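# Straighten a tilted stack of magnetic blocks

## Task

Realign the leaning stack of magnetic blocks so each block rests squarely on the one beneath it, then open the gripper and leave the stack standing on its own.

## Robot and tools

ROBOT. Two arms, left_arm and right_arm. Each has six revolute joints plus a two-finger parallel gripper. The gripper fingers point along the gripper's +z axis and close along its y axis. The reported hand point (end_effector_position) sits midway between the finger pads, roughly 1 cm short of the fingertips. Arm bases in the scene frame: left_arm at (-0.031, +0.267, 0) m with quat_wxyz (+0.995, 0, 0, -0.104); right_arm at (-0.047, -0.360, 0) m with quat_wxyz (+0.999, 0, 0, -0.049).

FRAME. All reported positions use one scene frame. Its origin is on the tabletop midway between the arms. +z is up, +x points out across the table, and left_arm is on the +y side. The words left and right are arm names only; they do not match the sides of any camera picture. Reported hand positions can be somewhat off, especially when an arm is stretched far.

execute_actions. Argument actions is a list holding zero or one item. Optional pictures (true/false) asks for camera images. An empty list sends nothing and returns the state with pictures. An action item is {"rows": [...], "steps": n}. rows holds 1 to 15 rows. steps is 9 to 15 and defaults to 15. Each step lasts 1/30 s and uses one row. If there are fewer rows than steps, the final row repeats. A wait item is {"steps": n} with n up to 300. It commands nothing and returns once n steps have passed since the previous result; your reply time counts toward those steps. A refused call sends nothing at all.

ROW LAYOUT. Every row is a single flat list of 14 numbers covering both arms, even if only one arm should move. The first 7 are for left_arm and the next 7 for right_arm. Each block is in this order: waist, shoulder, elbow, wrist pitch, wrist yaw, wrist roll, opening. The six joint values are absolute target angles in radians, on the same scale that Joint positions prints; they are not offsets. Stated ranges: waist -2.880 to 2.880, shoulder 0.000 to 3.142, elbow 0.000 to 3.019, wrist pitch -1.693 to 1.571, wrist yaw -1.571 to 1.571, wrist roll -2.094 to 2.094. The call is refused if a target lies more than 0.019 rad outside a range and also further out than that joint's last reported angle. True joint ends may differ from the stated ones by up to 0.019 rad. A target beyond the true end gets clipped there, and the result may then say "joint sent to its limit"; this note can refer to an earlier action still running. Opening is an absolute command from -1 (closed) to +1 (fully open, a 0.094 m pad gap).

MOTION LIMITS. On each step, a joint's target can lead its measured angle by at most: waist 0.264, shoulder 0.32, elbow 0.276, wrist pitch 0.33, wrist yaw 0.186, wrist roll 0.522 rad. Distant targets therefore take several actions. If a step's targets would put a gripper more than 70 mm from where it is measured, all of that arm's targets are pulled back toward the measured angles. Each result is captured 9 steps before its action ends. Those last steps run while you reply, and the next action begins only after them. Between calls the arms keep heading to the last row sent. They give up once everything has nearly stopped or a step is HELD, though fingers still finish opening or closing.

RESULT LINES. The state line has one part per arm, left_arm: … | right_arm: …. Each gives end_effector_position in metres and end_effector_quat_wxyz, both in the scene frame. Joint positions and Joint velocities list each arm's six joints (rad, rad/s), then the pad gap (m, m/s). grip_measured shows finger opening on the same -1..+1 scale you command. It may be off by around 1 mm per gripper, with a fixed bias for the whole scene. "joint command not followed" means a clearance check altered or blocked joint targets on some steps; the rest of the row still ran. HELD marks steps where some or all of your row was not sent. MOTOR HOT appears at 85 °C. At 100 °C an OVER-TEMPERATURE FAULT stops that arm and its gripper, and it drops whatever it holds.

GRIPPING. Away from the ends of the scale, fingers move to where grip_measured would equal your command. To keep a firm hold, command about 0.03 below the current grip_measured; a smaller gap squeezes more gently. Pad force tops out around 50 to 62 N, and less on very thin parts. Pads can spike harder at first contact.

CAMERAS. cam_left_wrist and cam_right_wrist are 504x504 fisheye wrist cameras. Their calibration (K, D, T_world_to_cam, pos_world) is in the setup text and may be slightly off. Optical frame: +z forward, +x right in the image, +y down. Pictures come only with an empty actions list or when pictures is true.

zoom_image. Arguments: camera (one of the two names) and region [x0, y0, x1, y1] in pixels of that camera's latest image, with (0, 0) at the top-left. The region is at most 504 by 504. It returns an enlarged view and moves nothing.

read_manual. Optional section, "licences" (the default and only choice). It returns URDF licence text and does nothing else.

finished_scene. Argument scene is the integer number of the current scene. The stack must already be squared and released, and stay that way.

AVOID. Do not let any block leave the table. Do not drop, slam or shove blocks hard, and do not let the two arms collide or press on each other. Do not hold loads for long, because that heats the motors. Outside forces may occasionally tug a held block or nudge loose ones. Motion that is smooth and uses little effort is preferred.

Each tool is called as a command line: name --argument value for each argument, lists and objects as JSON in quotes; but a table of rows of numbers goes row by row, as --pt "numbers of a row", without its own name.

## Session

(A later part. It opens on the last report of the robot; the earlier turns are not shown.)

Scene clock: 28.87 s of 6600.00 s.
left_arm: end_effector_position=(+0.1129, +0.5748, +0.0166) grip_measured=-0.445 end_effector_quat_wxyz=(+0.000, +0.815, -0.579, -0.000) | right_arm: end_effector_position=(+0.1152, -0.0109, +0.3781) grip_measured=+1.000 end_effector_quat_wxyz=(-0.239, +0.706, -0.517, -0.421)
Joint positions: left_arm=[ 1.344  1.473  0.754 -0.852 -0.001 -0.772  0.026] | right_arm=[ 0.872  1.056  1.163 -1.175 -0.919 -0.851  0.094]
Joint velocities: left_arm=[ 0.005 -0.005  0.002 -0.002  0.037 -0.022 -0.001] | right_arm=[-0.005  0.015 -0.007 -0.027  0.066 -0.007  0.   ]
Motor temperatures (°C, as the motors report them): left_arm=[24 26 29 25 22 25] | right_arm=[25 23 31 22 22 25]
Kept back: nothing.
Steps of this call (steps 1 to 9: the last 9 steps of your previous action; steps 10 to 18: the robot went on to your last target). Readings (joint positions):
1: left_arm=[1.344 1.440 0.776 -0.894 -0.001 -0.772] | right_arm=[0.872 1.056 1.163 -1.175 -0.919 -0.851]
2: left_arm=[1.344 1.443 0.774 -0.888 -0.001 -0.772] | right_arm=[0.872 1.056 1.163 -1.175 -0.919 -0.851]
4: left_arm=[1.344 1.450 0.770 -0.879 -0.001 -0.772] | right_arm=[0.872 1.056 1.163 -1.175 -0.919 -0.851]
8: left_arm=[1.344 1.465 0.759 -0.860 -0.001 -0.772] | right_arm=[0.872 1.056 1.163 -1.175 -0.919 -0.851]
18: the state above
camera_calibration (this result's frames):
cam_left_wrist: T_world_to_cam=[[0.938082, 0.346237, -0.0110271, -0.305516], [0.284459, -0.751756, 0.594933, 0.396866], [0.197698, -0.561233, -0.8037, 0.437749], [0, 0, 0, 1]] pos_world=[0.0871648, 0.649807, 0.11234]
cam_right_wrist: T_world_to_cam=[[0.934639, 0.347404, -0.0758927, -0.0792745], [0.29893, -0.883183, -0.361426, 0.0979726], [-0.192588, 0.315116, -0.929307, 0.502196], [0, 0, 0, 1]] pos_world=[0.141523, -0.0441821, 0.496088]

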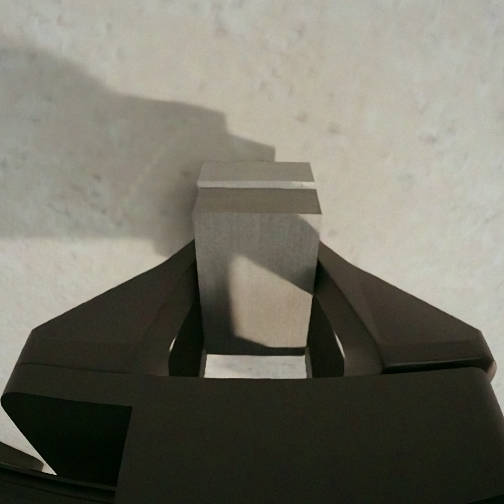

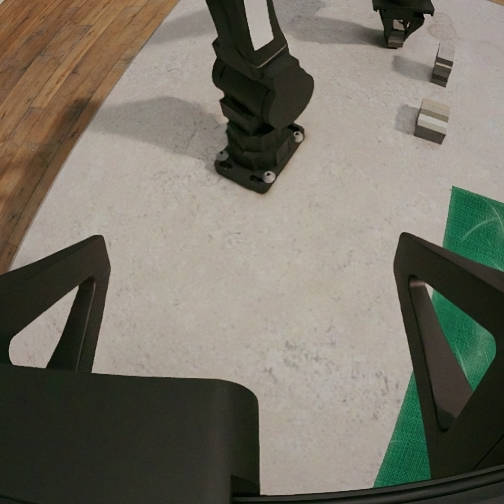

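execute_actions --actions '[{"rows":[[1.34,1.47,0.765,-0.845,0,-0.777,-0.4,0.872,1.056,1.163,-1.175,-0.919,-0.851,1],[1.34,1.47,0.765,-0.845,0,-0.777,0,0.872,1.056,1.163,-1.175,-0.919,-0.851,1],[1.34,1.47,0.765,-0.845,0,-0.777,0.9,0.872,1.056,1.163,-1.175,-0.919,-0.851,1],[1.34,1.47,0.765,-0.845,0,-0.777,0.9,0.872,1.056,1.163,-1.175,-0.919,-0.851,1],[1.34,1.47,0.765,-0.845,0,-0.777,0.9,0.872,1.056,1.163,-1.175,-0.919,-0.851,1],[1.34,1.47,0.765,-0.845,0,-0.777,0.9,0.872,1.056,1.163,-1.175,-0.919,-0.851,1],[1.34,1.47,0.765,-0.845,0,-0.777,0.9,0.872,1.056,1.163,-1.175,-0.919,-0.851,1],[1.34,1.47,0.765,-0.845,0,0.808,0.9,0.872,1.056,1.163,-1.175,-0.919,-0.851,1]]}]'

execute_actions --actions '[{"steps":32}]'

execute_actions --actions '[{"rows":[[1.34,1.47,0.765,-0.845,0,0.808,0.6,0.872,1.056,1.163,-1.175,-0.919,-0.851,1],[1.34,1.47,0.765,-0.845,0,0.808,0.45,0.872,1.056,1.163,-1.175,-0.919,-0.851,1],[1.34,1.47,0.765,-0.845,0,0.808,0.38,0.872,1.056,1.163,-1.175,-0.919,-0.851,1],[1.34,1.47,0.765,-0.845,0,0.808,0.33,0.872,1.056,1.163,-1.175,-0.919,-0.851,1],[1.34,1.47,0.765,-0.845,0,0.808,0.28,0.872,1.056,1.163,-1.175,-0.919,-0.851,1],[1.34,1.47,0.765,-0.845,0,0.808,0.23,0.872,1.056,1.163,-1.175,-0.919,-0.851,1],[1.34,1.47,0.765,-0.845,0,0.808,0.18,0.872,1.056,1.163,-1.175,-0.919,-0.851,1],[1.34,1.47,0.765,-0.845,0,0.808,0.13,0.872,1.056,1.163,-1.175,-0.919,-0.851,1],[1.34,1.47,0.765,-0.845,0,0.808,0.09,0.872,1.056,1.163,-1.175,-0.919,-0.851,1],[1.34,1.47,0.765,-0.845,0,0.808,0.05,0.872,1.056,1.163,-1.175,-0.919,-0.851,1],[1.34,1.47,0.765,-0.845,0,0.808,0.01,0.872,1.056,1.163,-1.175,-0.919,-0.851,1],[1.34,1.47,0.765,-0.845,0,0.808,-0.03,0.872,1.056,1.163,-1.175,-0.919,-0.851,1],[1.34,1.47,0.765,-0.845,0,0.808,-0.07,0.872,1.056,1.163,-1.175,-0.919,-0.851,1],[1.34,1.47,0.765,-0.845,0,0.808,-0.1,0.872,1.056,1.163,-1.175,-0.919,-0.851,1],[1.34,1.47,0.765,-0.845,0,0.808,-0.13,0.872,1.056,1.163,-1.175,-0.919,-0.851,1]]}]'

execute_actions --actions '[{"steps":14}]' --pictures true

Scene clock: 30.20 s of 6600.00 s.
left_arm: end_effector_position=(+0.1129, +0.5748, +0.0166) grip_measured=+0.839 end_effector_quat_wxyz=(+0.000, +0.815, -0.579, -0.000) | right_arm: end_effector_position=(+0.1152, -0.0109, +0.3781) grip_measured=+1.000 end_effector_quat_wxyz=(-0.239, +0.706, -0.517, -0.421)
Joint positions: left_arm=[ 1.344  1.473  0.754 -0.852 -0.001 -0.772  0.086] | right_arm=[ 0.872  1.056  1.163 -1.175 -0.919 -0.851  0.094]
Joint velocities: left_arm=[-0.015 -0.005  0.027 -0.002  0.007 -0.022  0.119] | right_arm=[-0.024  0.005  0.002 -0.002  0.022 -0.051  0.   ]
Motor temperatures (°C, as the motors report them): left_arm=[24 26 29 25 22 25] | right_arm=[25 23 31 22 22 25]
Steps of this call (steps 1 to 15: the robot went on to your last target; steps 16 to 34: nothing new was sent; steps 35 to 40: the first 6 steps of this action). Readings (joint positions):
35: left_arm=[1.344 1.473 0.754 -0.852 -0.001 -0.772] | right_arm=[0.872 1.056 1.163 -1.175 -0.919 -0.851]
36: left_arm=[1.344 1.473 0.754 -0.852 -0.001 -0.772] | right_arm=[0.872 1.056 1.163 -1.175 -0.919 -0.851]
38: left_arm=[1.344 1.473 0.754 -0.852 -0.001 -0.772] | right_arm=[0.872 1.056 1.163 -1.175 -0.919 -0.851]
40: the state above

Scene clock: 31.27 s of 6600.00 s.
left_arm: end_effector_position=(+0.1129, +0.5748, +0.0166) grip_measured=+0.898 end_effector_quat_wxyz=(-0.001, -0.169, +0.986, +0.000) | right_arm: end_effector_position=(+0.1152, -0.0109, +0.3781) grip_measured=+1.000 end_effector_quat_wxyz=(-0.239, +0.706, -0.517, -0.421)
Joint positions: left_arm=[ 1.344  1.473  0.754 -0.852 -0.001  0.795  0.089] | right_arm=[ 0.872  1.056  1.163 -1.175 -0.919 -0.851  0.094]
Joint velocities: left_arm=[-0.005 -0.005  0.002  0.012 -0.095  0.022 -0.   ] | right_arm=[ 0.005 -0.005 -0.007  0.007 -0.066 -0.037  0.   ]
Motor temperatures (°C, as the motors report them): left_arm=[24 26 29 25 22 25] | right_arm=[25 23 31 22 22 25]
Kept back: nothing.
Steps of this call (steps 1 to 9: the last 9 steps of your previous action; steps 10 to 32: the robot went on to your last target). Readings (joint positions):
1: left_arm=[1.344 1.473 0.754 -0.852 -0.001 -0.772] | right_arm=[0.872 1.056 1.163 -1.175 -0.919 -0.851]
2: left_arm=[1.344 1.473 0.754 -0.852 -0.001 -0.693] | right_arm=[0.872 1.056 1.163 -1.175 -0.919 -0.851]
4: left_arm=[1.344 1.473 0.754 -0.852 -0.001 -0.494] | right_arm=[0.872 1.056 1.163 -1.175 -0.919 -0.851]
8: left_arm=[1.344 1.473 0.754 -0.852 -0.001 -0.098] | right_arm=[0.872 1.056 1.163 -1.175 -0.919 -0.851]
32: the state above

Scene clock: 31.47 s of 6600.00 s.
left_arm: end_effector_position=(+0.1128, +0.5749, +0.0166) grip_measured=+0.255 end_effector_quat_wxyz=(-0.001, -0.167, +0.986, +0.000) | right_arm: end_effector_position=(+0.1152, -0.0109, +0.3781) grip_measured=+1.000 end_effector_quat_wxyz=(-0.239, +0.706, -0.517, -0.421)
Joint positions: left_arm=[ 1.344  1.473  0.754 -0.852 -0.002  0.799  0.059] | right_arm=[ 0.872  1.056  1.163 -1.175 -0.919 -0.851  0.094]
Joint velocities: left_arm=[-0.024 -0.005  0.012  0.017 -0.051  0.007 -0.047] | right_arm=[ 0.024 -0.005 -0.012  0.007 -0.022  0.051  0.   ]
Motor temperatures (°C, as the motors report them): left_arm=[24 26 29 25 22 25] | right_arm=[25 23 31 22 22 25]
Steps of this call (steps 1 to 6: the first 6 steps of this action). Readings (joint positions):
1: left_arm=[1.344 1.473 0.754 -0.852 -0.001 0.796] | right_arm=[0.872 1.056 1.163 -1.175 -0.919 -0.851]
2: left_arm=[1.344 1.473 0.754 -0.852 -0.001 0.797] | right_arm=[0.872 1.056 1.163 -1.175 -0.919 -0.851]
4: left_arm=[1.344 1.473 0.754 -0.852 -0.001 0.798] | right_arm=[0.872 1.056 1.163 -1.175 -0.919 -0.851]
6: the state above

Scene clock: 31.93 s of 6600.00 s.
left_arm: end_effector_position=(+0.1127, +0.5752, +0.0166) grip_measured=-0.067 end_effector_quat_wxyz=(-0.001, -0.166, +0.986, +0.001) | right_arm: end_effector_position=(+0.1152, -0.0109, +0.3781) grip_measured=+1.000 end_effector_quat_wxyz=(-0.239, +0.706, -0.517, -0.421)
Joint positions: left_arm=[ 1.344  1.473  0.754 -0.851 -0.003  0.8    0.044] | right_arm=[ 0.872  1.056  1.163 -1.175 -0.919 -0.851  0.094]
Joint velocities: left_arm=[-0.005 -0.005 -0.012 -0.002 -0.081  0.007 -0.   ] | right_arm=[ 0.005 -0.005  0.012 -0.017  0.022 -0.051  0.   ]
Motor temperatures (°C, as the motors report them): left_arm=[24 26 29 25 22 25] | right_arm=[25 23 31 22 22 25]
Kept back: nothing.
Steps of this call (steps 1 to 9: the last 9 steps of your previous action; steps 10 to 14: the robot went on to your last target). Readings (joint positions):
1: left_arm=[1.344 1.473 0.754 -0.852 -0.002 0.799] | right_arm=[0.872 1.056 1.163 -1.175 -0.919 -0.851]
2: left_arm=[1.344 1.473 0.754 -0.852 -0.002 0.799] | right_arm=[0.872 1.056 1.163 -1.175 -0.919 -0.851]
4: left_arm=[1.344 1.473 0.754 -0.851 -0.002 0.800] | right_arm=[0.872 1.056 1.163 -1.175 -0.919 -0.851]
8: left_arm=[1.344 1.473 0.754 -0.851 -0.003 0.800] | right_arm=[0.872 1.056 1.163 -1.175 -0.919 -0.851]
14: the state above
camera_calibration (this result's frames):
cam_left_wrist: T_world_to_cam=[[0.344311, -0.938773, -0.0124767, 0.500548], [-0.751035, -0.28338, 0.596357, 0.244489], [-0.56338, -0.195962, -0.802622, 0.313664], [0, 0, 0, 1]] pos_world=[0.187987, 0.600651, 0.112196]
cam_right_wrist: T_world_to_cam=[[0.934639, 0.347404, -0.0758927, -0.0792745], [0.29893, -0.883183, -0.361426, 0.0979726], [-0.192588, 0.315116, -0.929307, 0.502196], [0, 0, 0, 1]] pos_world=[0.141523, -0.0441821, 0.496088]

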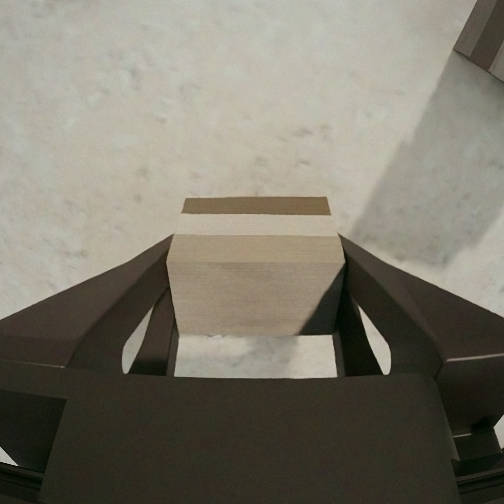

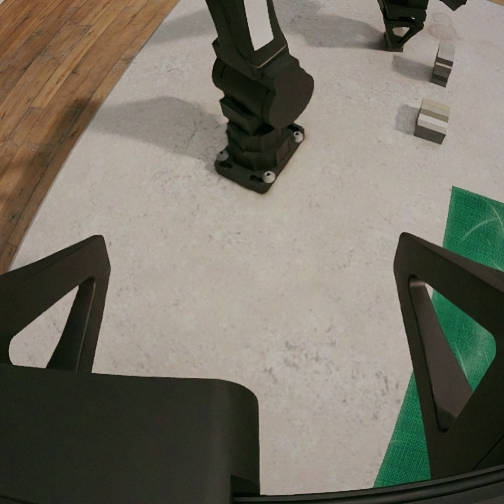

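Open, rise, swing to the base stack.

execute_actions --actions '[{"rows":[[1.34,1.465,0.79,-0.855,0,0.803,0.3,0.872,1.056,1.163,-1.175,-0.919,-0.851,1],[1.34,1.455,0.8,-0.86,0,0.803,0.75,0.872,1.056,1.163,-1.175,-0.919,-0.851,1],[1.34,1.443,0.81,-0.865,0,0.803,0.75,0.872,1.056,1.163,-1.175,-0.919,-0.851,1],[1.34,1.43,0.82,-0.88,0,0.803,0.75,0.872,1.056,1.163,-1.175,-0.919,-0.851,1],[1.34,1.417,0.83,-0.9,0,0.803,0.75,0.872,1.056,1.163,-1.175,-0.919,-0.851,1],[1.34,1.404,0.84,-0.923,0,0.803,0.75,0.872,1.056,1.163,-1.175,-0.919,-0.851,1],[1.34,1.391,0.85,-0.946,0,0.803,0.75,0.872,1.056,1.163,-1.175,-0.919,-0.851,1],[1.34,1.378,0.86,-0.969,0,0.803,0.75,0.872,1.056,1.163,-1.175,-0.919,-0.851,1],[1.34,1.365,0.87,-0.992,0,0.803,0.75,0.872,1.056,1.163,-1.175,-0.919,-0.851,1],[1.34,1.352,0.88,-1.015,0,0.803,0.75,0.872,1.056,1.163,-1.175,-0.919,-0.851,1],[1.34,1.34,0.89,-1.04,0,0.803,0.75,0.872,1.056,1.163,-1.175,-0.919,-0.851,1],[1.34,1.332,0.895,-1.065,0,0.803,0.75,0.872,1.056,1.163,-1.175,-0.919,-0.851,1],[1.32,1.33,0.895,-1.09,0,0.803,0.75,0.872,1.056,1.163,-1.175,-0.919,-0.851,1],[1.29,1.33,0.895,-1.09,0,0.803,0.75,0.872,1.056,1.163,-1.175,-0.919,-0.851,1],[1.26,1.33,0.895,-1.09,0,0.803,0.75,0.872,1.056,1.163,-1.175,-0.919,-0.851,1]]}]'

execute_actions --actions '[{"rows":[[1.23,1.33,0.895,-1.09,0,0.803,0.75,0.872,1.056,1.163,-1.175,-0.919,-0.851,1],[1.2,1.33,0.895,-1.09,0,0.803,0.75,0.872,1.056,1.163,-1.175,-0.919,-0.851,1],[1.17,1.33,0.895,-1.09,0,0.803,0.75,0.872,1.056,1.163,-1.175,-0.919,-0.851,1],[1.14,1.33,0.895,-1.09,0,0.803,0.75,0.872,1.056,1.163,-1.175,-0.919,-0.851,1],[1.11,1.33,0.895,-1.09,0,0.803,0.75,0.872,1.056,1.163,-1.175,-0.919,-0.851,1],[1.085,1.33,0.895,-1.09,0,0.803,0.75,0.872,1.056,1.163,-1.175,-0.919,-0.851,1],[1.065,1.33,0.895,-1.09,0,0.803,0.75,0.872,1.056,1.163,-1.175,-0.919,-0.851,1],[1.05,1.33,0.895,-1.09,0,0.803,0.75,0.872,1.056,1.163,-1.175,-0.919,-0.851,1],[1.04,1.33,0.895,-1.09,0,0.803,0.75,0.872,1.056,1.163,-1.175,-0.919,-0.851,1],[1.03,1.33,0.895,-1.09,0,0.803,0.75,0.872,1.056,1.163,-1.175,-0.919,-0.851,1],[1.02,1.33,0.895,-1.09,0,0.803,0.75,0.872,1.056,1.163,-1.175,-0.919,-0.851,1],[1.012,1.33,0.895,-1.09,0,0.803,0.75,0.872,1.056,1.163,-1.175,-0.919,-0.851,1]]}]'

execute_actions --actions '[{"steps":16}]' --pictures true

Scene clock: 33.40 s of 6600.00 s.
left_arm: end_effector_position=(+0.1127, +0.5752, +0.0240) grip_measured=+0.746 end_effector_quat_wxyz=(-0.003, -0.166, +0.986, -0.002) | right_arm: end_effector_position=(+0.1152, -0.0109, +0.3781) grip_measured=+1.000 end_effector_quat_wxyz=(-0.239, +0.706, -0.517, -0.421)
Joint positions: left_arm=[ 1.344  1.461  0.767 -0.882 -0.003  0.8    0.082] | right_arm=[ 0.872  1.056  1.163 -1.175 -0.919 -0.851  0.094]
Joint velocities: left_arm=[-0.005 -0.239  0.198 -0.476 -0.037  0.007  0.001] | right_arm=[-0.005 -0.005 -0.007  0.002 -0.037 -0.066  0.   ]
Motor temperatures (°C, as the motors report them): left_arm=[24 26 29 25 22 25] | right_arm=[25 23 31 22 22 25]
Steps of this call (steps 1 to 15: the robot went on to your last target; steps 16 to 38: nothing new was sent; steps 39 to 44: the first 6 steps of this action). Readings (joint positions):
39: left_arm=[1.344 1.473 0.754 -0.851 -0.003 0.800] | right_arm=[0.872 1.056 1.163 -1.175 -0.919 -0.851]
40: left_arm=[1.344 1.473 0.754 -0.851 -0.003 0.800] | right_arm=[0.872 1.056 1.163 -1.175 -0.919 -0.851]
42: left_arm=[1.344 1.471 0.757 -0.857 -0.003 0.800] | right_arm=[0.872 1.056 1.163 -1.175 -0.919 -0.851]
44: the state above

Scene clock: 33.90 s of 6600.00 s.
left_arm: end_effector_position=(+0.1706, +0.5445, +0.0962) grip_measured=+0.748 end_effector_quat_wxyz=(+0.007, -0.071, +0.997, +0.010) | right_arm: end_effector_position=(+0.1152, -0.0109, +0.3781) grip_measured=+1.000 end_effector_quat_wxyz=(-0.239, +0.706, -0.517, -0.421)
Joint positions: left_arm=[ 1.152  1.327  0.858 -1.079 -0.002  0.8    0.082] | right_arm=[ 0.872  1.056  1.163 -1.175 -0.919 -0.851  0.094]
Joint velocities: left_arm=[-1.099 -0.005  0.022 -0.007  0.007  0.037  0.   ] | right_arm=[-0.005 -0.005  0.022 -0.002 -0.051  0.037  0.   ]
Motor temperatures (°C, as the motors report them): left_arm=[24 26 29 25 22 25] | right_arm=[25 23 31 22 22 25]
Steps of this call (steps 1 to 9: the last 9 steps of your previous action; steps 10 to 15: the first 6 steps of this action). Readings (joint positions):
10: left_arm=[1.314 1.329 0.858 -1.070 -0.003 0.800] | right_arm=[0.872 1.056 1.163 -1.175 -0.919 -0.851]
11: left_arm=[1.290 1.327 0.858 -1.073 -0.003 0.800] | right_arm=[0.872 1.056 1.163 -1.175 -0.919 -0.851]
13: left_arm=[1.226 1.327 0.858 -1.078 -0.003 0.800] | right_arm=[0.872 1.056 1.163 -1.175 -0.919 -0.851]
15: the state above

Scene clock: 34.43 s of 6600.00 s.
left_arm: end_effector_position=(+0.2069, +0.5135, +0.0962) grip_measured=+0.748 end_effector_quat_wxyz=(+0.008, -0.002, +1.000, +0.008) | right_arm: end_effector_position=(+0.1152, -0.0109, +0.3781) grip_measured=+1.000 end_effector_quat_wxyz=(-0.239, +0.706, -0.517, -0.421)
Joint positions: left_arm=[ 1.014  1.327  0.858 -1.081  0.     0.8    0.082] | right_arm=[ 0.872  1.056  1.163 -1.175 -0.919 -0.851  0.094]
Joint velocities: left_arm=[-0.015 -0.015 -0.007  0.002 -0.022 -0.007 -0.001] | right_arm=[-0.024 -0.005 -0.012  0.022 -0.007  0.022  0.   ]
Motor temperatures (°C, as the motors report them): left_arm=[24 26 29 25 22 25] | right_arm=[25 23 31 22 22 25]
Kept back: nothing.
Steps of this call (steps 1 to 9: the last 9 steps of your previous action; steps 10 to 16: the robot went on to your last target). Readings (joint positions):
1: left_arm=[1.116 1.327 0.858 -1.079 -0.002 0.800] | right_arm=[0.872 1.056 1.163 -1.175 -0.919 -0.851]
2: left_arm=[1.085 1.327 0.858 -1.080 -0.001 0.800] | right_arm=[0.872 1.056 1.163 -1.175 -0.919 -0.851]
4: left_arm=[1.041 1.327 0.858 -1.080 0.000 0.800] | right_arm=[0.872 1.056 1.163 -1.175 -0.919 -0.851]
8: left_arm=[1.014 1.327 0.858 -1.081 0.000 0.800] | right_arm=[0.872 1.056 1.163 -1.175 -0.919 -0.851]
16: the state above
camera_calibration (this result's frames):
cam_left_wrist: T_world_to_cam=[[0.0218341, -0.999446, -0.0251048, 0.51029], [-0.812212, -0.0323745, 0.582463, 0.135407], [-0.582953, 0.00767289, -0.81247, 0.318938], [0, 0, 0, 1]] pos_world=[0.284764, 0.511944, 0.193068]
cam_right_wrist: T_world_to_cam=[[0.934639, 0.347404, -0.0758927, -0.0792745], [0.29893, -0.883183, -0.361426, 0.0979726], [-0.192588, 0.315116, -0.929307, 0.502196], [0, 0, 0, 1]] pos_world=[0.141523, -0.0441821, 0.496088]

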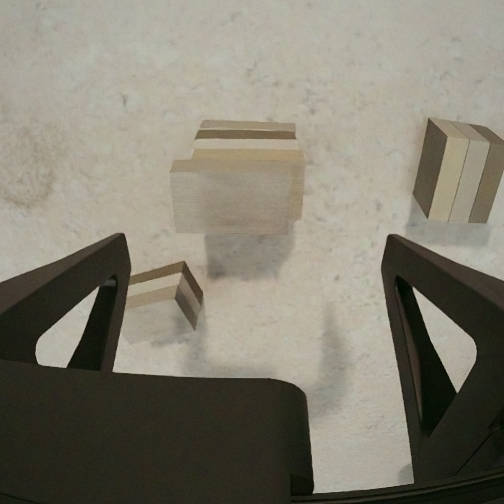

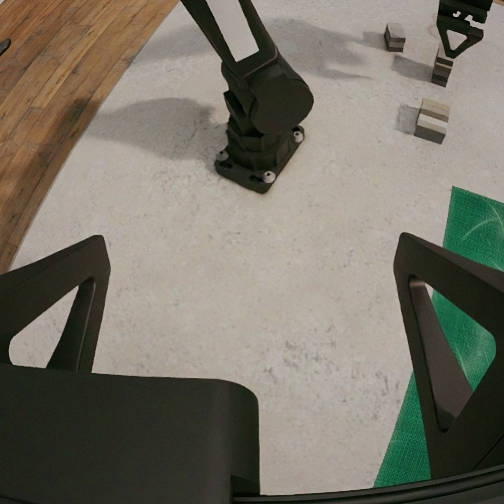

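execute_actions --actions '[{"rows":[[1.03,1.345,0.862,-1.075,0,0.81,0.75,0.872,1.056,1.163,-1.175,-0.919,-0.851,1],[1.037,1.358,0.858,-1.075,0,0.81,0.75,0.872,1.056,1.163,-1.175,-0.919,-0.851,1],[1.037,1.37,0.85,-1.065,0,0.81,0.75,0.872,1.056,1.163,-1.175,-0.919,-0.851,1],[1.037,1.382,0.842,-1.05,0,0.81,0.75,0.872,1.056,1.163,-1.175,-0.919,-0.851,1],[1.037,1.394,0.834,-1.03,0,0.81,0.75,0.872,1.056,1.163,-1.175,-0.919,-0.851,1],[1.037,1.406,0.826,-1.01,0,0.81,0.75,0.872,1.056,1.163,-1.175,-0.919,-0.851,1],[1.037,1.418,0.818,-0.99,0,0.81,0.75,0.872,1.056,1.163,-1.175,-0.919,-0.851,1],[1.037,1.43,0.81,-0.97,0,0.81,0.75,0.872,1.056,1.163,-1.175,-0.919,-0.851,1],[1.037,1.441,0.802,-0.95,0,0.81,0.75,0.872,1.056,1.163,-1.175,-0.919,-0.851,1],[1.037,1.451,0.794,-0.93,0,0.81,0.75,0.872,1.056,1.163,-1.175,-0.919,-0.851,1],[1.037,1.46,0.786,-0.91,0,0.81,0.75,0.872,1.056,1.163,-1.175,-0.919,-0.851,1],[1.037,1.468,0.778,-0.89,0,0.81,0.75,0.872,1.056,1.163,-1.175,-0.919,-0.851,1],[1.037,1.474,0.77,-0.87,0,0.81,0.75,0.872,1.056,1.163,-1.175,-0.919,-0.851,1],[1.037,1.478,0.763,-0.85,0,0.81,0.75,0.872,1.056,1.163,-1.175,-0.919,-0.851,1],[1.037,1.479,0.757,-0.83,0,0.81,0.75,0.872,1.056,1.163,-1.175,-0.919,-0.851,1]]}]'

execute_actions --actions '[{"steps":20}]'

execute_actions --actions '[{"rows":[[1.03,1.479,0.76,-0.835,0,0.81,0.55,0.872,1.056,1.163,-1.175,-0.919,-0.851,1],[1.03,1.479,0.76,-0.835,0,0.81,0.45,0.872,1.056,1.163,-1.175,-0.919,-0.851,1],[1.03,1.479,0.76,-0.835,0,0.81,0.38,0.872,1.056,1.163,-1.175,-0.919,-0.851,1],[1.03,1.479,0.76,-0.835,0,0.81,0.33,0.872,1.056,1.163,-1.175,-0.919,-0.851,1],[1.03,1.479,0.76,-0.835,0,0.81,0.28,0.872,1.056,1.163,-1.175,-0.919,-0.851,1],[1.03,1.479,0.76,-0.835,0,0.81,0.23,0.872,1.056,1.163,-1.175,-0.919,-0.851,1],[1.03,1.479,0.76,-0.835,0,0.81,0.18,0.872,1.056,1.163,-1.175,-0.919,-0.851,1],[1.03,1.479,0.76,-0.835,0,0.81,0.13,0.872,1.056,1.163,-1.175,-0.919,-0.851,1],[1.03,1.479,0.76,-0.835,0,0.81,0.09,0.872,1.056,1.163,-1.175,-0.919,-0.851,1],[1.03,1.479,0.76,-0.835,0,0.81,0.05,0.872,1.056,1.163,-1.175,-0.919,-0.851,1],[1.03,1.479,0.76,-0.835,0,0.81,0.01,0.872,1.056,1.163,-1.175,-0.919,-0.851,1],[1.03,1.479,0.76,-0.835,0,0.81,-0.03,0.872,1.056,1.163,-1.175,-0.919,-0.851,1],[1.03,1.479,0.76,-0.835,0,0.81,-0.06,0.872,1.056,1.163,-1.175,-0.919,-0.851,1],[1.03,1.479,0.76,-0.835,0,0.81,-0.09,0.872,1.056,1.163,-1.175,-0.919,-0.851,1],[1.03,1.479,0.76,-0.835,0,0.81,-0.11,0.872,1.056,1.163,-1.175,-0.919,-0.851,1]]}]'

execute_actions --actions '[{"steps":14}]' --pictures true

Scene clock: 35.80 s of 6600.00 s.
left_arm: end_effector_position=(+0.2054, +0.5165, +0.0816) grip_measured=+0.748 end_effector_quat_wxyz=(+0.002, -0.006, +1.000, +0.002) | right_arm: end_effector_position=(+0.1152, -0.0109, +0.3781) grip_measured=+1.000 end_effector_quat_wxyz=(-0.239, +0.706, -0.517, -0.421)
Joint positions: left_arm=[ 1.023  1.361  0.847 -1.051  0.     0.802  0.082] | right_arm=[ 0.872  1.056  1.163 -1.175 -0.919 -0.851  0.094]
Joint velocities: left_arm=[ 0.054  0.366 -0.203  0.486 -0.022 -0.066  0.   ] | right_arm=[-0.005 -0.005  0.012 -0.007 -0.007 -0.037  0.   ]
Motor temperatures (°C, as the motors report them): left_arm=[24 26 29 25 22 25] | right_arm=[25 23 32 22 22 25]
Steps of this call (steps 1 to 15: the robot went on to your last target; steps 16 to 35: nothing new was sent; steps 36 to 41: the first 6 steps of this action). Readings (joint positions):
36: left_arm=[1.014 1.327 0.858 -1.081 0.000 0.801] | right_arm=[0.872 1.056 1.163 -1.175 -0.919 -0.851]
37: left_arm=[1.015 1.329 0.858 -1.081 0.000 0.801] | right_arm=[0.872 1.056 1.163 -1.175 -0.919 -0.851]
39: left_arm=[1.019 1.340 0.857 -1.076 0.000 0.801] | right_arm=[0.872 1.056 1.163 -1.175 -0.919 -0.851]
41: the state above

Scene clock: 36.47 s of 6600.00 s.
left_arm: end_effector_position=(+0.2032, +0.5153, +0.0139) grip_measured=+0.748 end_effector_quat_wxyz=(+0.001, -0.007, +1.000, +0.001) | right_arm: end_effector_position=(+0.1152, -0.0109, +0.3781) grip_measured=+1.000 end_effector_quat_wxyz=(-0.239, +0.706, -0.517, -0.421)
Joint positions: left_arm=[ 1.025  1.481  0.754 -0.842  0.     0.802  0.082] | right_arm=[ 0.872  1.056  1.163 -1.175 -0.919 -0.851  0.094]
Joint velocities: left_arm=[-0.024 -0.005 -0.002 -0.002 -0.037 -0.125 -0.   ] | right_arm=[-0.024  0.005  0.002  0.012 -0.007 -0.066  0.   ]
Motor temperatures (°C, as the motors report them): left_arm=[24 26 29 25 22 25] | right_arm=[25 23 32 22 22 25]
Kept back: nothing.
Steps of this call (steps 1 to 9: the last 9 steps of your previous action; steps 10 to 20: the robot went on to your last target). Readings (joint positions):
1: left_arm=[1.024 1.374 0.840 -1.034 0.000 0.802] | right_arm=[0.872 1.056 1.163 -1.175 -0.919 -0.851]
2: left_arm=[1.025 1.389 0.831 -1.016 0.000 0.802] | right_arm=[0.872 1.056 1.163 -1.175 -0.919 -0.851]
4: left_arm=[1.025 1.419 0.812 -0.978 0.000 0.802] | right_arm=[0.872 1.056 1.163 -1.175 -0.919 -0.851]
8: left_arm=[1.025 1.468 0.775 -0.900 0.000 0.802] | right_arm=[0.872 1.056 1.163 -1.175 -0.919 -0.851]
20: the state above

Scene clock: 36.67 s of 6600.00 s.
left_arm: end_effector_position=(+0.2032, +0.5153, +0.0139) grip_measured=+0.255 end_effector_quat_wxyz=(+0.001, -0.007, +1.000, +0.001) | right_arm: end_effector_position=(+0.1152, -0.0109, +0.3781) grip_measured=+1.000 end_effector_quat_wxyz=(-0.239, +0.706, -0.517, -0.421)
Joint positions: left_arm=[ 1.025  1.481  0.754 -0.842  0.     0.803  0.059] | right_arm=[ 0.872  1.056  1.163 -1.175 -0.919 -0.851  0.094]
Joint velocities: left_arm=[-0.005 -0.005  0.007 -0.012 -0.022 -0.037 -0.045] | right_arm=[-0.005 -0.005  0.002  0.017 -0.007  0.022  0.   ]
Motor temperatures (°C, as the motors report them): left_arm=[24 26 29 25 22 25] | right_arm=[25 23 32 22 22 25]
Steps of this call (steps 1 to 6: the first 6 steps of this action). Readings (joint positions):
1: left_arm=[1.025 1.481 0.754 -0.842 0.000 0.802] | right_arm=[0.872 1.056 1.163 -1.175 -0.919 -0.851]
2: left_arm=[1.025 1.481 0.754 -0.842 0.000 0.803] | right_arm=[0.872 1.056 1.163 -1.175 -0.919 -0.851]
4: left_arm=[1.025 1.481 0.754 -0.842 0.000 0.803] | right_arm=[0.872 1.056 1.163 -1.175 -0.919 -0.851]
6: the state above

Scene clock: 37.13 s of 6600.00 s.
left_arm: end_effector_position=(+0.2031, +0.5160, +0.0139) grip_measured=-0.065 end_effector_quat_wxyz=(-0.000, -0.006, +1.000, +0.002) | right_arm: end_effector_position=(+0.1152, -0.0109, +0.3781) grip_measured=+1.000 end_effector_quat_wxyz=(-0.239, +0.706, -0.517, -0.421)
Joint positions: left_arm=[ 1.025  1.481  0.754 -0.84  -0.003  0.803  0.044] | right_arm=[ 0.872  1.056  1.163 -1.175 -0.919 -0.851  0.094]
Joint velocities: left_arm=[-0.015 -0.005 -0.007  0.012  0.037  0.051  0.   ] | right_arm=[-0.015 -0.005  0.017 -0.017 -0.022 -0.022  0.   ]
Motor temperatures (°C, as the motors report them): left_arm=[24 26 29 25 22 25] | right_arm=[25 23 32 22 22 25]
Kept back: nothing.
Steps of this call (steps 1 to 9: the last 9 steps of your previous action; steps 10 to 14: the robot went on to your last target). Readings (joint positions):
1: left_arm=[1.025 1.481 0.754 -0.842 0.000 0.803] | right_arm=[0.872 1.056 1.163 -1.175 -0.919 -0.851]
2: left_arm=[1.025 1.481 0.754 -0.842 0.000 0.803] | right_arm=[0.872 1.056 1.163 -1.175 -0.919 -0.851]
4: left_arm=[1.025 1.481 0.754 -0.841 -0.002 0.803] | right_arm=[0.872 1.056 1.163 -1.175 -0.919 -0.851]
8: left_arm=[1.025 1.481 0.754 -0.840 -0.003 0.803] | right_arm=[0.872 1.056 1.163 -1.175 -0.919 -0.851]
14: the state above
camera_calibration (this result's frames):
cam_left_wrist: T_world_to_cam=[[0.0303453, -0.999432, -0.0146304, 0.508946], [-0.803011, -0.0330921, 0.595045, 0.178614], [-0.595192, -0.00630845, -0.803559, 0.259452], [0, 0, 0, 1]] pos_world=[0.282408, 0.516205, 0.109648]
cam_right_wrist: T_world_to_cam=[[0.934639, 0.347404, -0.0758927, -0.0792745], [0.29893, -0.883183, -0.361426, 0.0979726], [-0.192588, 0.315116, -0.929307, 0.502196], [0, 0, 0, 1]] pos_world=[0.141523, -0.0441821, 0.496088]

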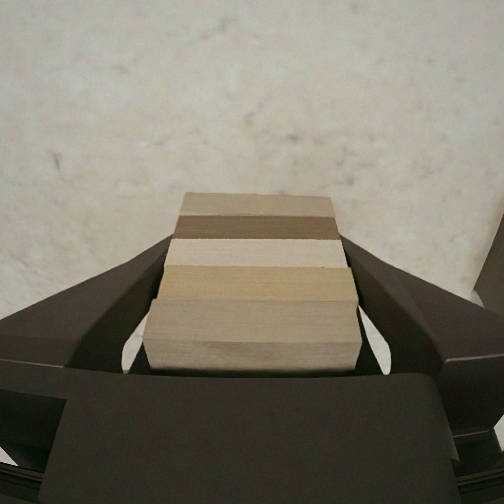

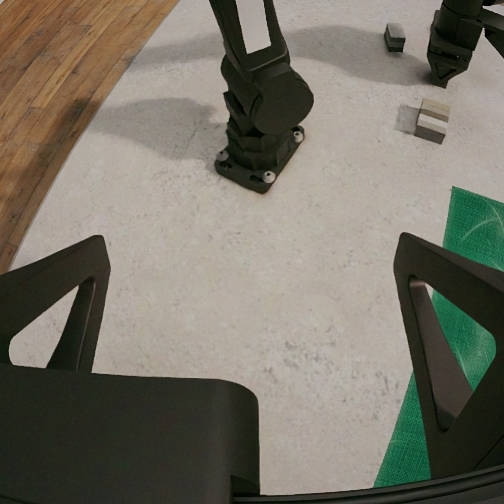

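Now rotate at this height and squeeze short.

execute_actions --actions '[{"rows":[[1.03,1.479,0.76,-0.84,0,0.805,0.3,0.872,1.056,1.163,-1.175,-0.919,-0.851,1],[1.03,1.479,0.76,-0.84,0,0.805,0.8,0.872,1.056,1.163,-1.175,-0.919,-0.851,1],[1.03,1.479,0.76,-0.84,0,0.805,0.8,0.872,1.056,1.163,-1.175,-0.919,-0.851,1],[1.03,1.479,0.76,-0.84,0,0.805,0.8,0.872,1.056,1.163,-1.175,-0.919,-0.851,1],[1.03,1.479,0.76,-0.84,0,0.805,0.8,0.872,1.056,1.163,-1.175,-0.919,-0.851,1],[1.03,1.479,0.76,-0.84,0,-0.776,0.8,0.872,1.056,1.163,-1.175,-0.919,-0.851,1]]}]'

execute_actions --actions '[{"steps":32}]'

execute_actions --actions '[{"rows":[[1.03,1.479,0.76,-0.84,0,-0.776,0.4,0.872,1.056,1.163,-1.175,-0.919,-0.851,1],[1.03,1.479,0.76,-0.84,0,-0.776,0.1,0.872,1.056,1.163,-1.175,-0.919,-0.851,1],[1.03,1.479,0.76,-0.84,0,-0.776,-0.1,0.872,1.056,1.163,-1.175,-0.919,-0.851,1],[1.03,1.479,0.76,-0.84,0,-0.776,-0.15,0.872,1.056,1.163,-1.175,-0.919,-0.851,1],[1.03,1.479,0.76,-0.84,0,-0.776,-0.2,0.872,1.056,1.163,-1.175,-0.919,-0.851,1],[1.03,1.479,0.76,-0.84,0,-0.776,-0.24,0.872,1.056,1.163,-1.175,-0.919,-0.851,1],[1.03,1.479,0.76,-0.84,0,-0.776,-0.27,0.872,1.056,1.163,-1.175,-0.919,-0.851,1],[1.03,1.479,0.76,-0.84,0,-0.776,-0.3,0.872,1.056,1.163,-1.175,-0.919,-0.851,1],[1.03,1.479,0.76,-0.84,0,-0.776,-0.33,0.872,1.056,1.163,-1.175,-0.919,-0.851,1],[1.03,1.479,0.76,-0.84,0,-0.776,-0.36,0.872,1.056,1.163,-1.175,-0.919,-0.851,1],[1.03,1.479,0.76,-0.84,0,-0.776,-0.39,0.872,1.056,1.163,-1.175,-0.919,-0.851,1],[1.03,1.479,0.76,-0.84,0,-0.776,-0.42,0.872,1.056,1.163,-1.175,-0.919,-0.851,1],[1.03,1.479,0.76,-0.84,0,-0.776,-0.45,0.872,1.056,1.163,-1.175,-0.919,-0.851,1],[1.03,1.479,0.76,-0.84,0,-0.776,-0.485,0.872,1.056,1.163,-1.175,-0.919,-0.851,1]]}]'

execute_actions --actions '[{"steps":14}]' --pictures true

Scene clock: 38.20 s of 6600.00 s.
left_arm: end_effector_position=(+0.2032, +0.5159, +0.0139) grip_measured=+0.796 end_effector_quat_wxyz=(+0.000, -0.046, +0.999, +0.002) | right_arm: end_effector_position=(+0.1152, -0.0109, +0.3781) grip_measured=+1.000 end_effector_quat_wxyz=(-0.239, +0.706, -0.517, -0.421)
Joint positions: left_arm=[ 1.025  1.481  0.754 -0.84  -0.002  0.724  0.084] | right_arm=[ 0.872  1.056  1.163 -1.175 -0.919 -0.851  0.094]
Joint velocities: left_arm=[-0.005 -0.005 -0.012 -0.002  0.007 -2.864  0.002] | right_arm=[ 0.005 -0.015  0.007 -0.002 -0.007 -0.022  0.   ]
Motor temperatures (°C, as the motors report them): left_arm=[24 26 29 25 22 25] | right_arm=[25 23 32 22 22 25]
Steps of this call (steps 1 to 15: the robot went on to your last target; steps 16 to 26: nothing new was sent; steps 27 to 32: the first 6 steps of this action). Readings (joint positions):
27: left_arm=[1.025 1.481 0.754 -0.840 -0.003 0.803] | right_arm=[0.872 1.056 1.163 -1.175 -0.919 -0.851]
28: left_arm=[1.025 1.481 0.754 -0.840 -0.003 0.803] | right_arm=[0.872 1.056 1.163 -1.175 -0.919 -0.851]
30: left_arm=[1.025 1.481 0.754 -0.840 -0.003 0.803] | right_arm=[0.872 1.056 1.163 -1.175 -0.919 -0.851]
32: the state above

Scene clock: 39.27 s of 6600.00 s.
left_arm: end_effector_position=(+0.2032, +0.5159, +0.0139) grip_measured=+0.798 end_effector_quat_wxyz=(-0.002, +0.711, -0.704, -0.001) | right_arm: end_effector_position=(+0.1152, -0.0109, +0.3781) grip_measured=+1.000 end_effector_quat_wxyz=(-0.239, +0.706, -0.517, -0.421)
Joint positions: left_arm=[ 1.025  1.481  0.754 -0.84  -0.002 -0.765  0.084] | right_arm=[ 0.872  1.056  1.163 -1.175 -0.919 -0.851  0.094]
Joint velocities: left_arm=[-0.005 -0.015 -0.007 -0.017 -0.022 -0.037 -0.001] | right_arm=[-0.005  0.015  0.012  0.002 -0.022 -0.022  0.   ]
Motor temperatures (°C, as the motors report them): left_arm=[24 26 29 25 22 25] | right_arm=[25 23 32 22 22 25]
Kept back: nothing.
Steps of this call (steps 1 to 9: the last 9 steps of your previous action; steps 10 to 32: the robot went on to your last target). Readings (joint positions):
1: left_arm=[1.025 1.481 0.754 -0.840 -0.002 0.624] | right_arm=[0.872 1.056 1.163 -1.175 -0.919 -0.851]
2: left_arm=[1.025 1.481 0.754 -0.840 -0.002 0.525] | right_arm=[0.872 1.056 1.163 -1.175 -0.919 -0.851]
4: left_arm=[1.025 1.481 0.754 -0.840 -0.002 0.326] | right_arm=[0.872 1.056 1.163 -1.175 -0.919 -0.851]
8: left_arm=[1.025 1.481 0.754 -0.840 -0.002 -0.070] | right_arm=[0.872 1.056 1.163 -1.175 -0.919 -0.851]
32: the state above

Scene clock: 39.47 s of 6600.00 s.
left_arm: end_effector_position=(+0.2032, +0.5159, +0.0139) grip_measured=-0.217 end_effector_quat_wxyz=(-0.002, +0.711, -0.703, -0.001) | right_arm: end_effector_position=(+0.1152, -0.0109, +0.3781) grip_measured=+1.000 end_effector_quat_wxyz=(-0.239, +0.706, -0.517, -0.421)
Joint positions: left_arm=[ 1.025  1.481  0.754 -0.84  -0.002 -0.768  0.037] | right_arm=[ 0.872  1.056  1.163 -1.175 -0.919 -0.851  0.094]
Joint velocities: left_arm=[-0.005  0.005 -0.002 -0.007 -0.125 -0.007 -0.043] | right_arm=[-0.015 -0.015 -0.007 -0.012  0.037  0.022  0.   ]
Motor temperatures (°C, as the motors report them): left_arm=[24 26 29 25 22 25] | right_arm=[25 23 32 22 22 25]
Steps of this call (steps 1 to 6: the first 6 steps of this action). Readings (joint positions):
1: left_arm=[1.025 1.481 0.754 -0.840 -0.002 -0.766] | right_arm=[0.872 1.056 1.163 -1.175 -0.919 -0.851]
2: left_arm=[1.025 1.481 0.754 -0.840 -0.002 -0.766] | right_arm=[0.872 1.056 1.163 -1.175 -0.919 -0.851]
4: left_arm=[1.025 1.481 0.754 -0.840 -0.002 -0.767] | right_arm=[0.872 1.056 1.163 -1.175 -0.919 -0.851]
6: the state above

Scene clock: 39.93 s of 6600.00 s.
left_arm: end_effector_position=(+0.2036, +0.5155, +0.0139) grip_measured=-0.446 end_effector_quat_wxyz=(-0.002, +0.712, -0.702, +0.001) | right_arm: end_effector_position=(+0.1152, -0.0109, +0.3781) grip_measured=+1.000 end_effector_quat_wxyz=(-0.239, +0.706, -0.517, -0.421)
Joint positions: left_arm=[ 1.025  1.481  0.754 -0.84   0.001 -0.769  0.026] | right_arm=[ 0.872  1.056  1.163 -1.175 -0.919 -0.851  0.094]
Joint velocities: left_arm=[-0.015 -0.015  0.012  0.002 -0.022  0.051 -0.001] | right_arm=[-0.015  0.015 -0.012  0.002 -0.037 -0.066  0.   ]
Motor temperatures (°C, as the motors report them): left_arm=[24 26 29 25 22 25] | right_arm=[25 23 32 22 22 25]
Kept back: nothing.
Steps of this call (steps 1 to 9: the last 9 steps of your previous action; steps 10 to 14: the robot went on to your last target). Readings (joint positions):
1: left_arm=[1.025 1.481 0.754 -0.840 -0.002 -0.768] | right_arm=[0.872 1.056 1.163 -1.175 -0.919 -0.851]
2: left_arm=[1.025 1.481 0.754 -0.840 -0.002 -0.768] | right_arm=[0.872 1.056 1.163 -1.175 -0.919 -0.851]
4: left_arm=[1.025 1.481 0.754 -0.840 -0.002 -0.768] | right_arm=[0.872 1.056 1.163 -1.175 -0.919 -0.851]
8: left_arm=[1.025 1.481 0.754 -0.840 0.001 -0.768] | right_arm=[0.872 1.056 1.163 -1.175 -0.919 -0.851]
14: the state above
camera_calibration (this result's frames):
cam_left_wrist: T_world_to_cam=[[0.99949, 0.0312328, -0.00671138, -0.220351], [0.0291091, -0.803868, 0.594094, 0.406925], [0.0131602, -0.593987, -0.804367, 0.438843], [0, 0, 0, 1]] pos_world=[0.202618, 0.594663, 0.10976]
cam_right_wrist: T_world_to_cam=[[0.934639, 0.347404, -0.0758927, -0.0792745], [0.29893, -0.883183, -0.361426, 0.0979726], [-0.192588, 0.315116, -0.929307, 0.502196], [0, 0, 0, 1]] pos_world=[0.141523, -0.0441821, 0.496088]

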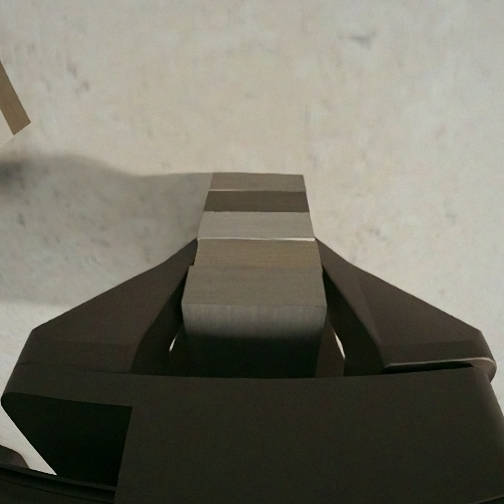

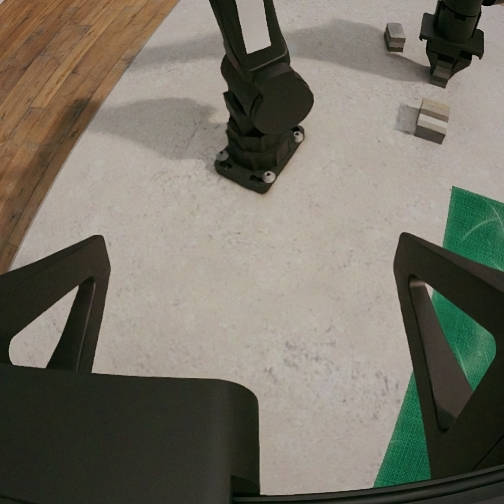

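execute_actions --actions '[{"rows":[[1.03,1.475,0.79,-0.845,0,-0.776,0,0.872,1.056,1.163,-1.175,-0.919,-0.851,1],[1.03,1.463,0.8,-0.85,0,-0.776,0.5,0.872,1.056,1.163,-1.175,-0.919,-0.851,1],[1.03,1.45,0.81,-0.855,0,-0.776,0.5,0.872,1.056,1.163,-1.175,-0.919,-0.851,1],[1.03,1.436,0.82,-0.872,0,-0.776,0.5,0.872,1.056,1.163,-1.175,-0.919,-0.851,1],[1.03,1.422,0.83,-0.895,0,-0.776,0.5,0.872,1.056,1.163,-1.175,-0.919,-0.851,1],[1.03,1.408,0.84,-0.92,0,-0.776,0.5,0.872,1.056,1.163,-1.175,-0.919,-0.851,1],[1.03,1.394,0.85,-0.945,0,-0.776,0.5,0.872,1.056,1.163,-1.175,-0.919,-0.851,1],[1.03,1.38,0.86,-0.969,0,-0.776,0.5,0.872,1.056,1.163,-1.175,-0.919,-0.851,1],[1.03,1.366,0.87,-0.992,0,-0.776,0.5,0.872,1.056,1.163,-1.175,-0.919,-0.851,1],[1.03,1.352,0.88,-1.015,0,-0.776,0.5,0.872,1.056,1.163,-1.175,-0.919,-0.851,1],[1.03,1.34,0.89,-1.04,0,-0.776,0.5,0.872,1.056,1.163,-1.175,-0.919,-0.851,1],[1.03,1.332,0.895,-1.065,0,-0.776,0.5,0.872,1.056,1.163,-1.175,-0.919,-0.851,1],[1.03,1.33,0.895,-1.09,0,-0.776,0.5,0.872,1.056,1.163,-1.175,-0.919,-0.851,1],[1.05,1.33,0.895,-1.09,0,-0.776,0.5,0.872,1.056,1.163,-1.175,-0.919,-0.851,1],[1.08,1.33,0.895,-1.09,0,-0.776,0.5,0.872,1.056,1.163,-1.175,-0.919,-0.851,1]]}]'

execute_actions --actions '[{"rows":[[1.11,1.33,0.895,-1.09,0,-0.776,0.5,0.872,1.056,1.163,-1.175,-0.919,-0.851,1],[1.14,1.33,0.895,-1.09,0,-0.776,0.5,0.872,1.056,1.163,-1.175,-0.919,-0.851,1],[1.17,1.33,0.895,-1.09,0,-0.776,0.5,0.872,1.056,1.163,-1.175,-0.919,-0.851,1],[1.2,1.33,0.895,-1.09,0,-0.776,0.5,0.872,1.056,1.163,-1.175,-0.919,-0.851,1],[1.23,1.33,0.895,-1.09,0,-0.776,0.5,0.872,1.056,1.163,-1.175,-0.919,-0.851,1],[1.255,1.33,0.895,-1.09,0,-0.776,0.5,0.872,1.056,1.163,-1.175,-0.919,-0.851,1],[1.277,1.33,0.895,-1.09,0,-0.776,0.5,0.872,1.056,1.163,-1.175,-0.919,-0.851,1],[1.295,1.33,0.895,-1.09,0,-0.776,0.5,0.872,1.056,1.163,-1.175,-0.919,-0.851,1],[1.31,1.33,0.895,-1.09,0,-0.776,0.5,0.872,1.056,1.163,-1.175,-0.919,-0.851,1],[1.32,1.33,0.89,-1.09,0,-0.776,0.5,0.872,1.056,1.163,-1.175,-0.919,-0.851,1],[1.33,1.33,0.88,-1.09,0,-0.776,0.5,0.872,1.056,1.163,-1.175,-0.919,-0.851,1],[1.34,1.33,0.87,-1.08,0,-0.776,0.5,0.872,1.056,1.163,-1.175,-0.919,-0.851,1],[1.346,1.335,0.865,-1.08,0,-0.776,0.5,0.872,1.056,1.163,-1.175,-0.919,-0.851,1]]}]'

execute_actions --actions '[{"rows":[[1.346,1.345,0.862,-1.075,0,-0.776,0.5,0.872,1.056,1.163,-1.175,-0.919,-0.851,1],[1.346,1.358,0.858,-1.075,0,-0.776,0.5,0.872,1.056,1.163,-1.175,-0.919,-0.851,1],[1.346,1.37,0.85,-1.065,0,-0.776,0.5,0.872,1.056,1.163,-1.175,-0.919,-0.851,1],[1.346,1.382,0.842,-1.05,0,-0.776,0.5,0.872,1.056,1.163,-1.175,-0.919,-0.851,1],[1.346,1.394,0.834,-1.03,0,-0.776,0.5,0.872,1.056,1.163,-1.175,-0.919,-0.851,1],[1.346,1.406,0.826,-1.01,0,-0.776,0.5,0.872,1.056,1.163,-1.175,-0.919,-0.851,1],[1.346,1.418,0.818,-0.99,0,-0.776,0.5,0.872,1.056,1.163,-1.175,-0.919,-0.851,1],[1.346,1.43,0.81,-0.97,0,-0.776,0.5,0.872,1.056,1.163,-1.175,-0.919,-0.851,1],[1.346,1.441,0.802,-0.95,0,-0.776,0.5,0.872,1.056,1.163,-1.175,-0.919,-0.851,1],[1.346,1.451,0.794,-0.93,0,-0.776,0.5,0.872,1.056,1.163,-1.175,-0.919,-0.851,1],[1.346,1.459,0.786,-0.91,0,-0.776,0.5,0.872,1.056,1.163,-1.175,-0.919,-0.851,1],[1.346,1.466,0.778,-0.89,0,-0.776,0.5,0.872,1.056,1.163,-1.175,-0.919,-0.851,1],[1.346,1.471,0.77,-0.87,0,-0.776,0.5,0.872,1.056,1.163,-1.175,-0.919,-0.851,1],[1.346,1.474,0.762,-0.85,0,-0.776,0.5,0.872,1.056,1.163,-1.175,-0.919,-0.851,1],[1.346,1.475,0.754,-0.835,0,-0.776,0.5,0.872,1.056,1.163,-1.175,-0.919,-0.851,1]]}]'

execute_actions --actions '[{"steps":20}]' --pictures true

Scene clock: 41.60 s of 6600.00 s.
left_arm: end_effector_position=(+0.2031, +0.5149, +0.0218) grip_measured=+0.495 end_effector_quat_wxyz=(+0.003, +0.712, -0.702, +0.001) | right_arm: end_effector_position=(+0.1152, -0.0109, +0.3781) grip_measured=+1.000 end_effector_quat_wxyz=(-0.239, +0.706, -0.517, -0.421)
Joint positions: left_arm=[ 1.025  1.468  0.767 -0.876  0.001 -0.769  0.07 ] | right_arm=[ 0.872  1.056  1.163 -1.175 -0.919 -0.851  0.094]
Joint velocities: left_arm=[-0.005 -0.259  0.212 -0.554  0.007  0.022  0.003] | right_arm=[-0.005 -0.015 -0.007 -0.022 -0.007 -0.022  0.   ]
Motor temperatures (°C, as the motors report them): left_arm=[24 26 29 25 22 25] | right_arm=[25 23 32 22 22 25]
Steps of this call (steps 1 to 15: the robot went on to your last target; steps 16 to 44: nothing new was sent; steps 45 to 50: the first 6 steps of this action). Readings (joint positions):
45: left_arm=[1.025 1.481 0.754 -0.840 0.001 -0.769] | right_arm=[0.872 1.056 1.163 -1.175 -0.919 -0.851]
46: left_arm=[1.025 1.481 0.754 -0.840 0.001 -0.769] | right_arm=[0.872 1.056 1.163 -1.175 -0.919 -0.851]
48: left_arm=[1.025 1.479 0.756 -0.847 0.001 -0.769] | right_arm=[0.872 1.056 1.163 -1.175 -0.919 -0.851]
50: the state above

Scene clock: 42.10 s of 6600.00 s.
left_arm: end_effector_position=(+0.1630, +0.5500, +0.0967) grip_measured=+0.498 end_effector_quat_wxyz=(-0.012, +0.764, -0.645, -0.001) | right_arm: end_effector_position=(+0.1152, -0.0109, +0.3781) grip_measured=+1.000 end_effector_quat_wxyz=(-0.239, +0.706, -0.517, -0.421)
Joint positions: left_arm=[ 1.181  1.326  0.859 -1.079  0.001 -0.769  0.07 ] | right_arm=[ 0.872  1.056  1.163 -1.175 -0.919 -0.851  0.094]
Joint velocities: left_arm=[ 1.089 -0.024  0.022  0.017  0.095  0.007 -0.   ] | right_arm=[-0.005 -0.005  0.002  0.017  0.051 -0.066  0.   ]
Motor temperatures (°C, as the motors report them): left_arm=[24 26 29 25 22 25] | right_arm=[25 23 32 22 22 25]
Steps of this call (steps 1 to 9: the last 9 steps of your previous action; steps 10 to 15: the first 6 steps of this action). Readings (joint positions):
10: left_arm=[1.039 1.328 0.858 -1.070 0.001 -0.769] | right_arm=[0.872 1.056 1.163 -1.175 -0.919 -0.851]
11: left_arm=[1.056 1.325 0.859 -1.073 0.001 -0.769] | right_arm=[0.872 1.056 1.163 -1.175 -0.919 -0.851]
13: left_arm=[1.110 1.325 0.859 -1.078 0.001 -0.769] | right_arm=[0.872 1.056 1.163 -1.175 -0.919 -0.851]
15: the state above

Scene clock: 42.60 s of 6600.00 s.
left_arm: end_effector_position=(+0.1149, +0.5785, +0.0818) grip_measured=+0.498 end_effector_quat_wxyz=(-0.003, +0.814, -0.580, -0.001) | right_arm: end_effector_position=(+0.1152, -0.0109, +0.3781) grip_measured=+1.000 end_effector_quat_wxyz=(-0.239, +0.706, -0.517, -0.421)
Joint positions: left_arm=[ 1.343  1.36   0.848 -1.051 -0.    -0.769  0.07 ] | right_arm=[ 0.872  1.056  1.163 -1.175 -0.919 -0.851  0.094]
Joint velocities: left_arm=[-0.005  0.357 -0.198  0.432  0.022 -0.007  0.001] | right_arm=[-0.015 -0.005 -0.012  0.017  0.051 -0.007  0.   ]
Motor temperatures (°C, as the motors report them): left_arm=[24 26 29 25 22 25] | right_arm=[25 23 32 22 22 25]
Steps of this call (steps 1 to 9: the last 9 steps of your previous action; steps 10 to 15: the first 6 steps of this action). Readings (joint positions):
10: left_arm=[1.343 1.326 0.859 -1.080 -0.000 -0.769] | right_arm=[0.872 1.056 1.163 -1.175 -0.919 -0.851]
11: left_arm=[1.343 1.328 0.859 -1.080 -0.000 -0.769] | right_arm=[0.872 1.056 1.163 -1.175 -0.919 -0.851]
13: left_arm=[1.343 1.340 0.857 -1.075 -0.000 -0.769] | right_arm=[0.872 1.056 1.163 -1.175 -0.919 -0.851]
15: the state above

Scene clock: 43.27 s of 6600.00 s.
left_arm: end_effector_position=(+0.1130, +0.5745, +0.0147) grip_measured=+0.498 end_effector_quat_wxyz=(+0.000, +0.814, -0.580, +0.000) | right_arm: end_effector_position=(+0.1152, -0.0109, +0.3781) grip_measured=+1.000 end_effector_quat_wxyz=(-0.239, +0.706, -0.517, -0.421)
Joint positions: left_arm=[ 1.343  1.476  0.751 -0.847 -0.    -0.769  0.07 ] | right_arm=[ 0.872  1.056  1.163 -1.175 -0.919 -0.851  0.094]
Joint velocities: left_arm=[-0.015 -0.015 -0.012  0.007 -0.007 -0.007  0.001] | right_arm=[ 0.005  0.005  0.012 -0.012 -0.022  0.037  0.   ]
Motor temperatures (°C, as the motors report them): left_arm=[24 26 29 25 22 25] | right_arm=[25 23 32 22 22 25]
Kept back: nothing.
Steps of this call (steps 1 to 9: the last 9 steps of your previous action; steps 10 to 20: the robot went on to your last target). Readings (joint positions):
1: left_arm=[1.343 1.374 0.840 -1.034 -0.000 -0.769] | right_arm=[0.872 1.056 1.163 -1.175 -0.919 -0.851]
2: left_arm=[1.343 1.389 0.831 -1.016 -0.000 -0.769] | right_arm=[0.872 1.056 1.163 -1.175 -0.919 -0.851]
4: left_arm=[1.343 1.420 0.812 -0.978 -0.000 -0.769] | right_arm=[0.872 1.056 1.163 -1.175 -0.919 -0.851]
8: left_arm=[1.343 1.466 0.774 -0.900 -0.000 -0.769] | right_arm=[0.872 1.056 1.163 -1.175 -0.919 -0.851]
20: the state above
camera_calibration (this result's frames):
cam_left_wrist: T_world_to_cam=[[0.939271, 0.343007, -0.0107595, -0.30388], [0.281561, -0.752329, 0.595588, 0.398378], [0.196196, -0.562448, -0.803218, 0.436926], [0, 0, 0, 1]] pos_world=[0.0875351, 0.649692, 0.110408]
cam_right_wrist: T_world_to_cam=[[0.934639, 0.347404, -0.0758927, -0.0792745], [0.29893, -0.883183, -0.361426, 0.0979726], [-0.192588, 0.315116, -0.929307, 0.502196], [0, 0, 0, 1]] pos_world=[0.141523, -0.0441821, 0.496088]

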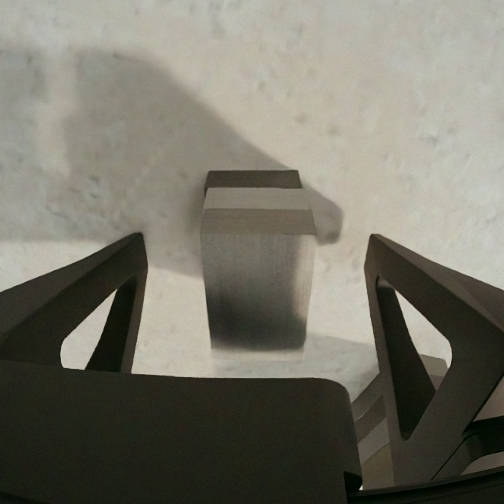

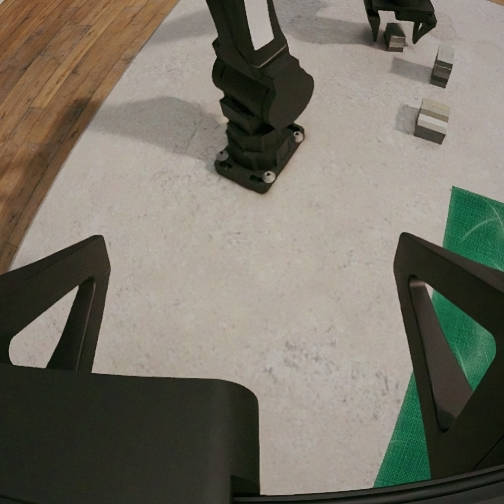

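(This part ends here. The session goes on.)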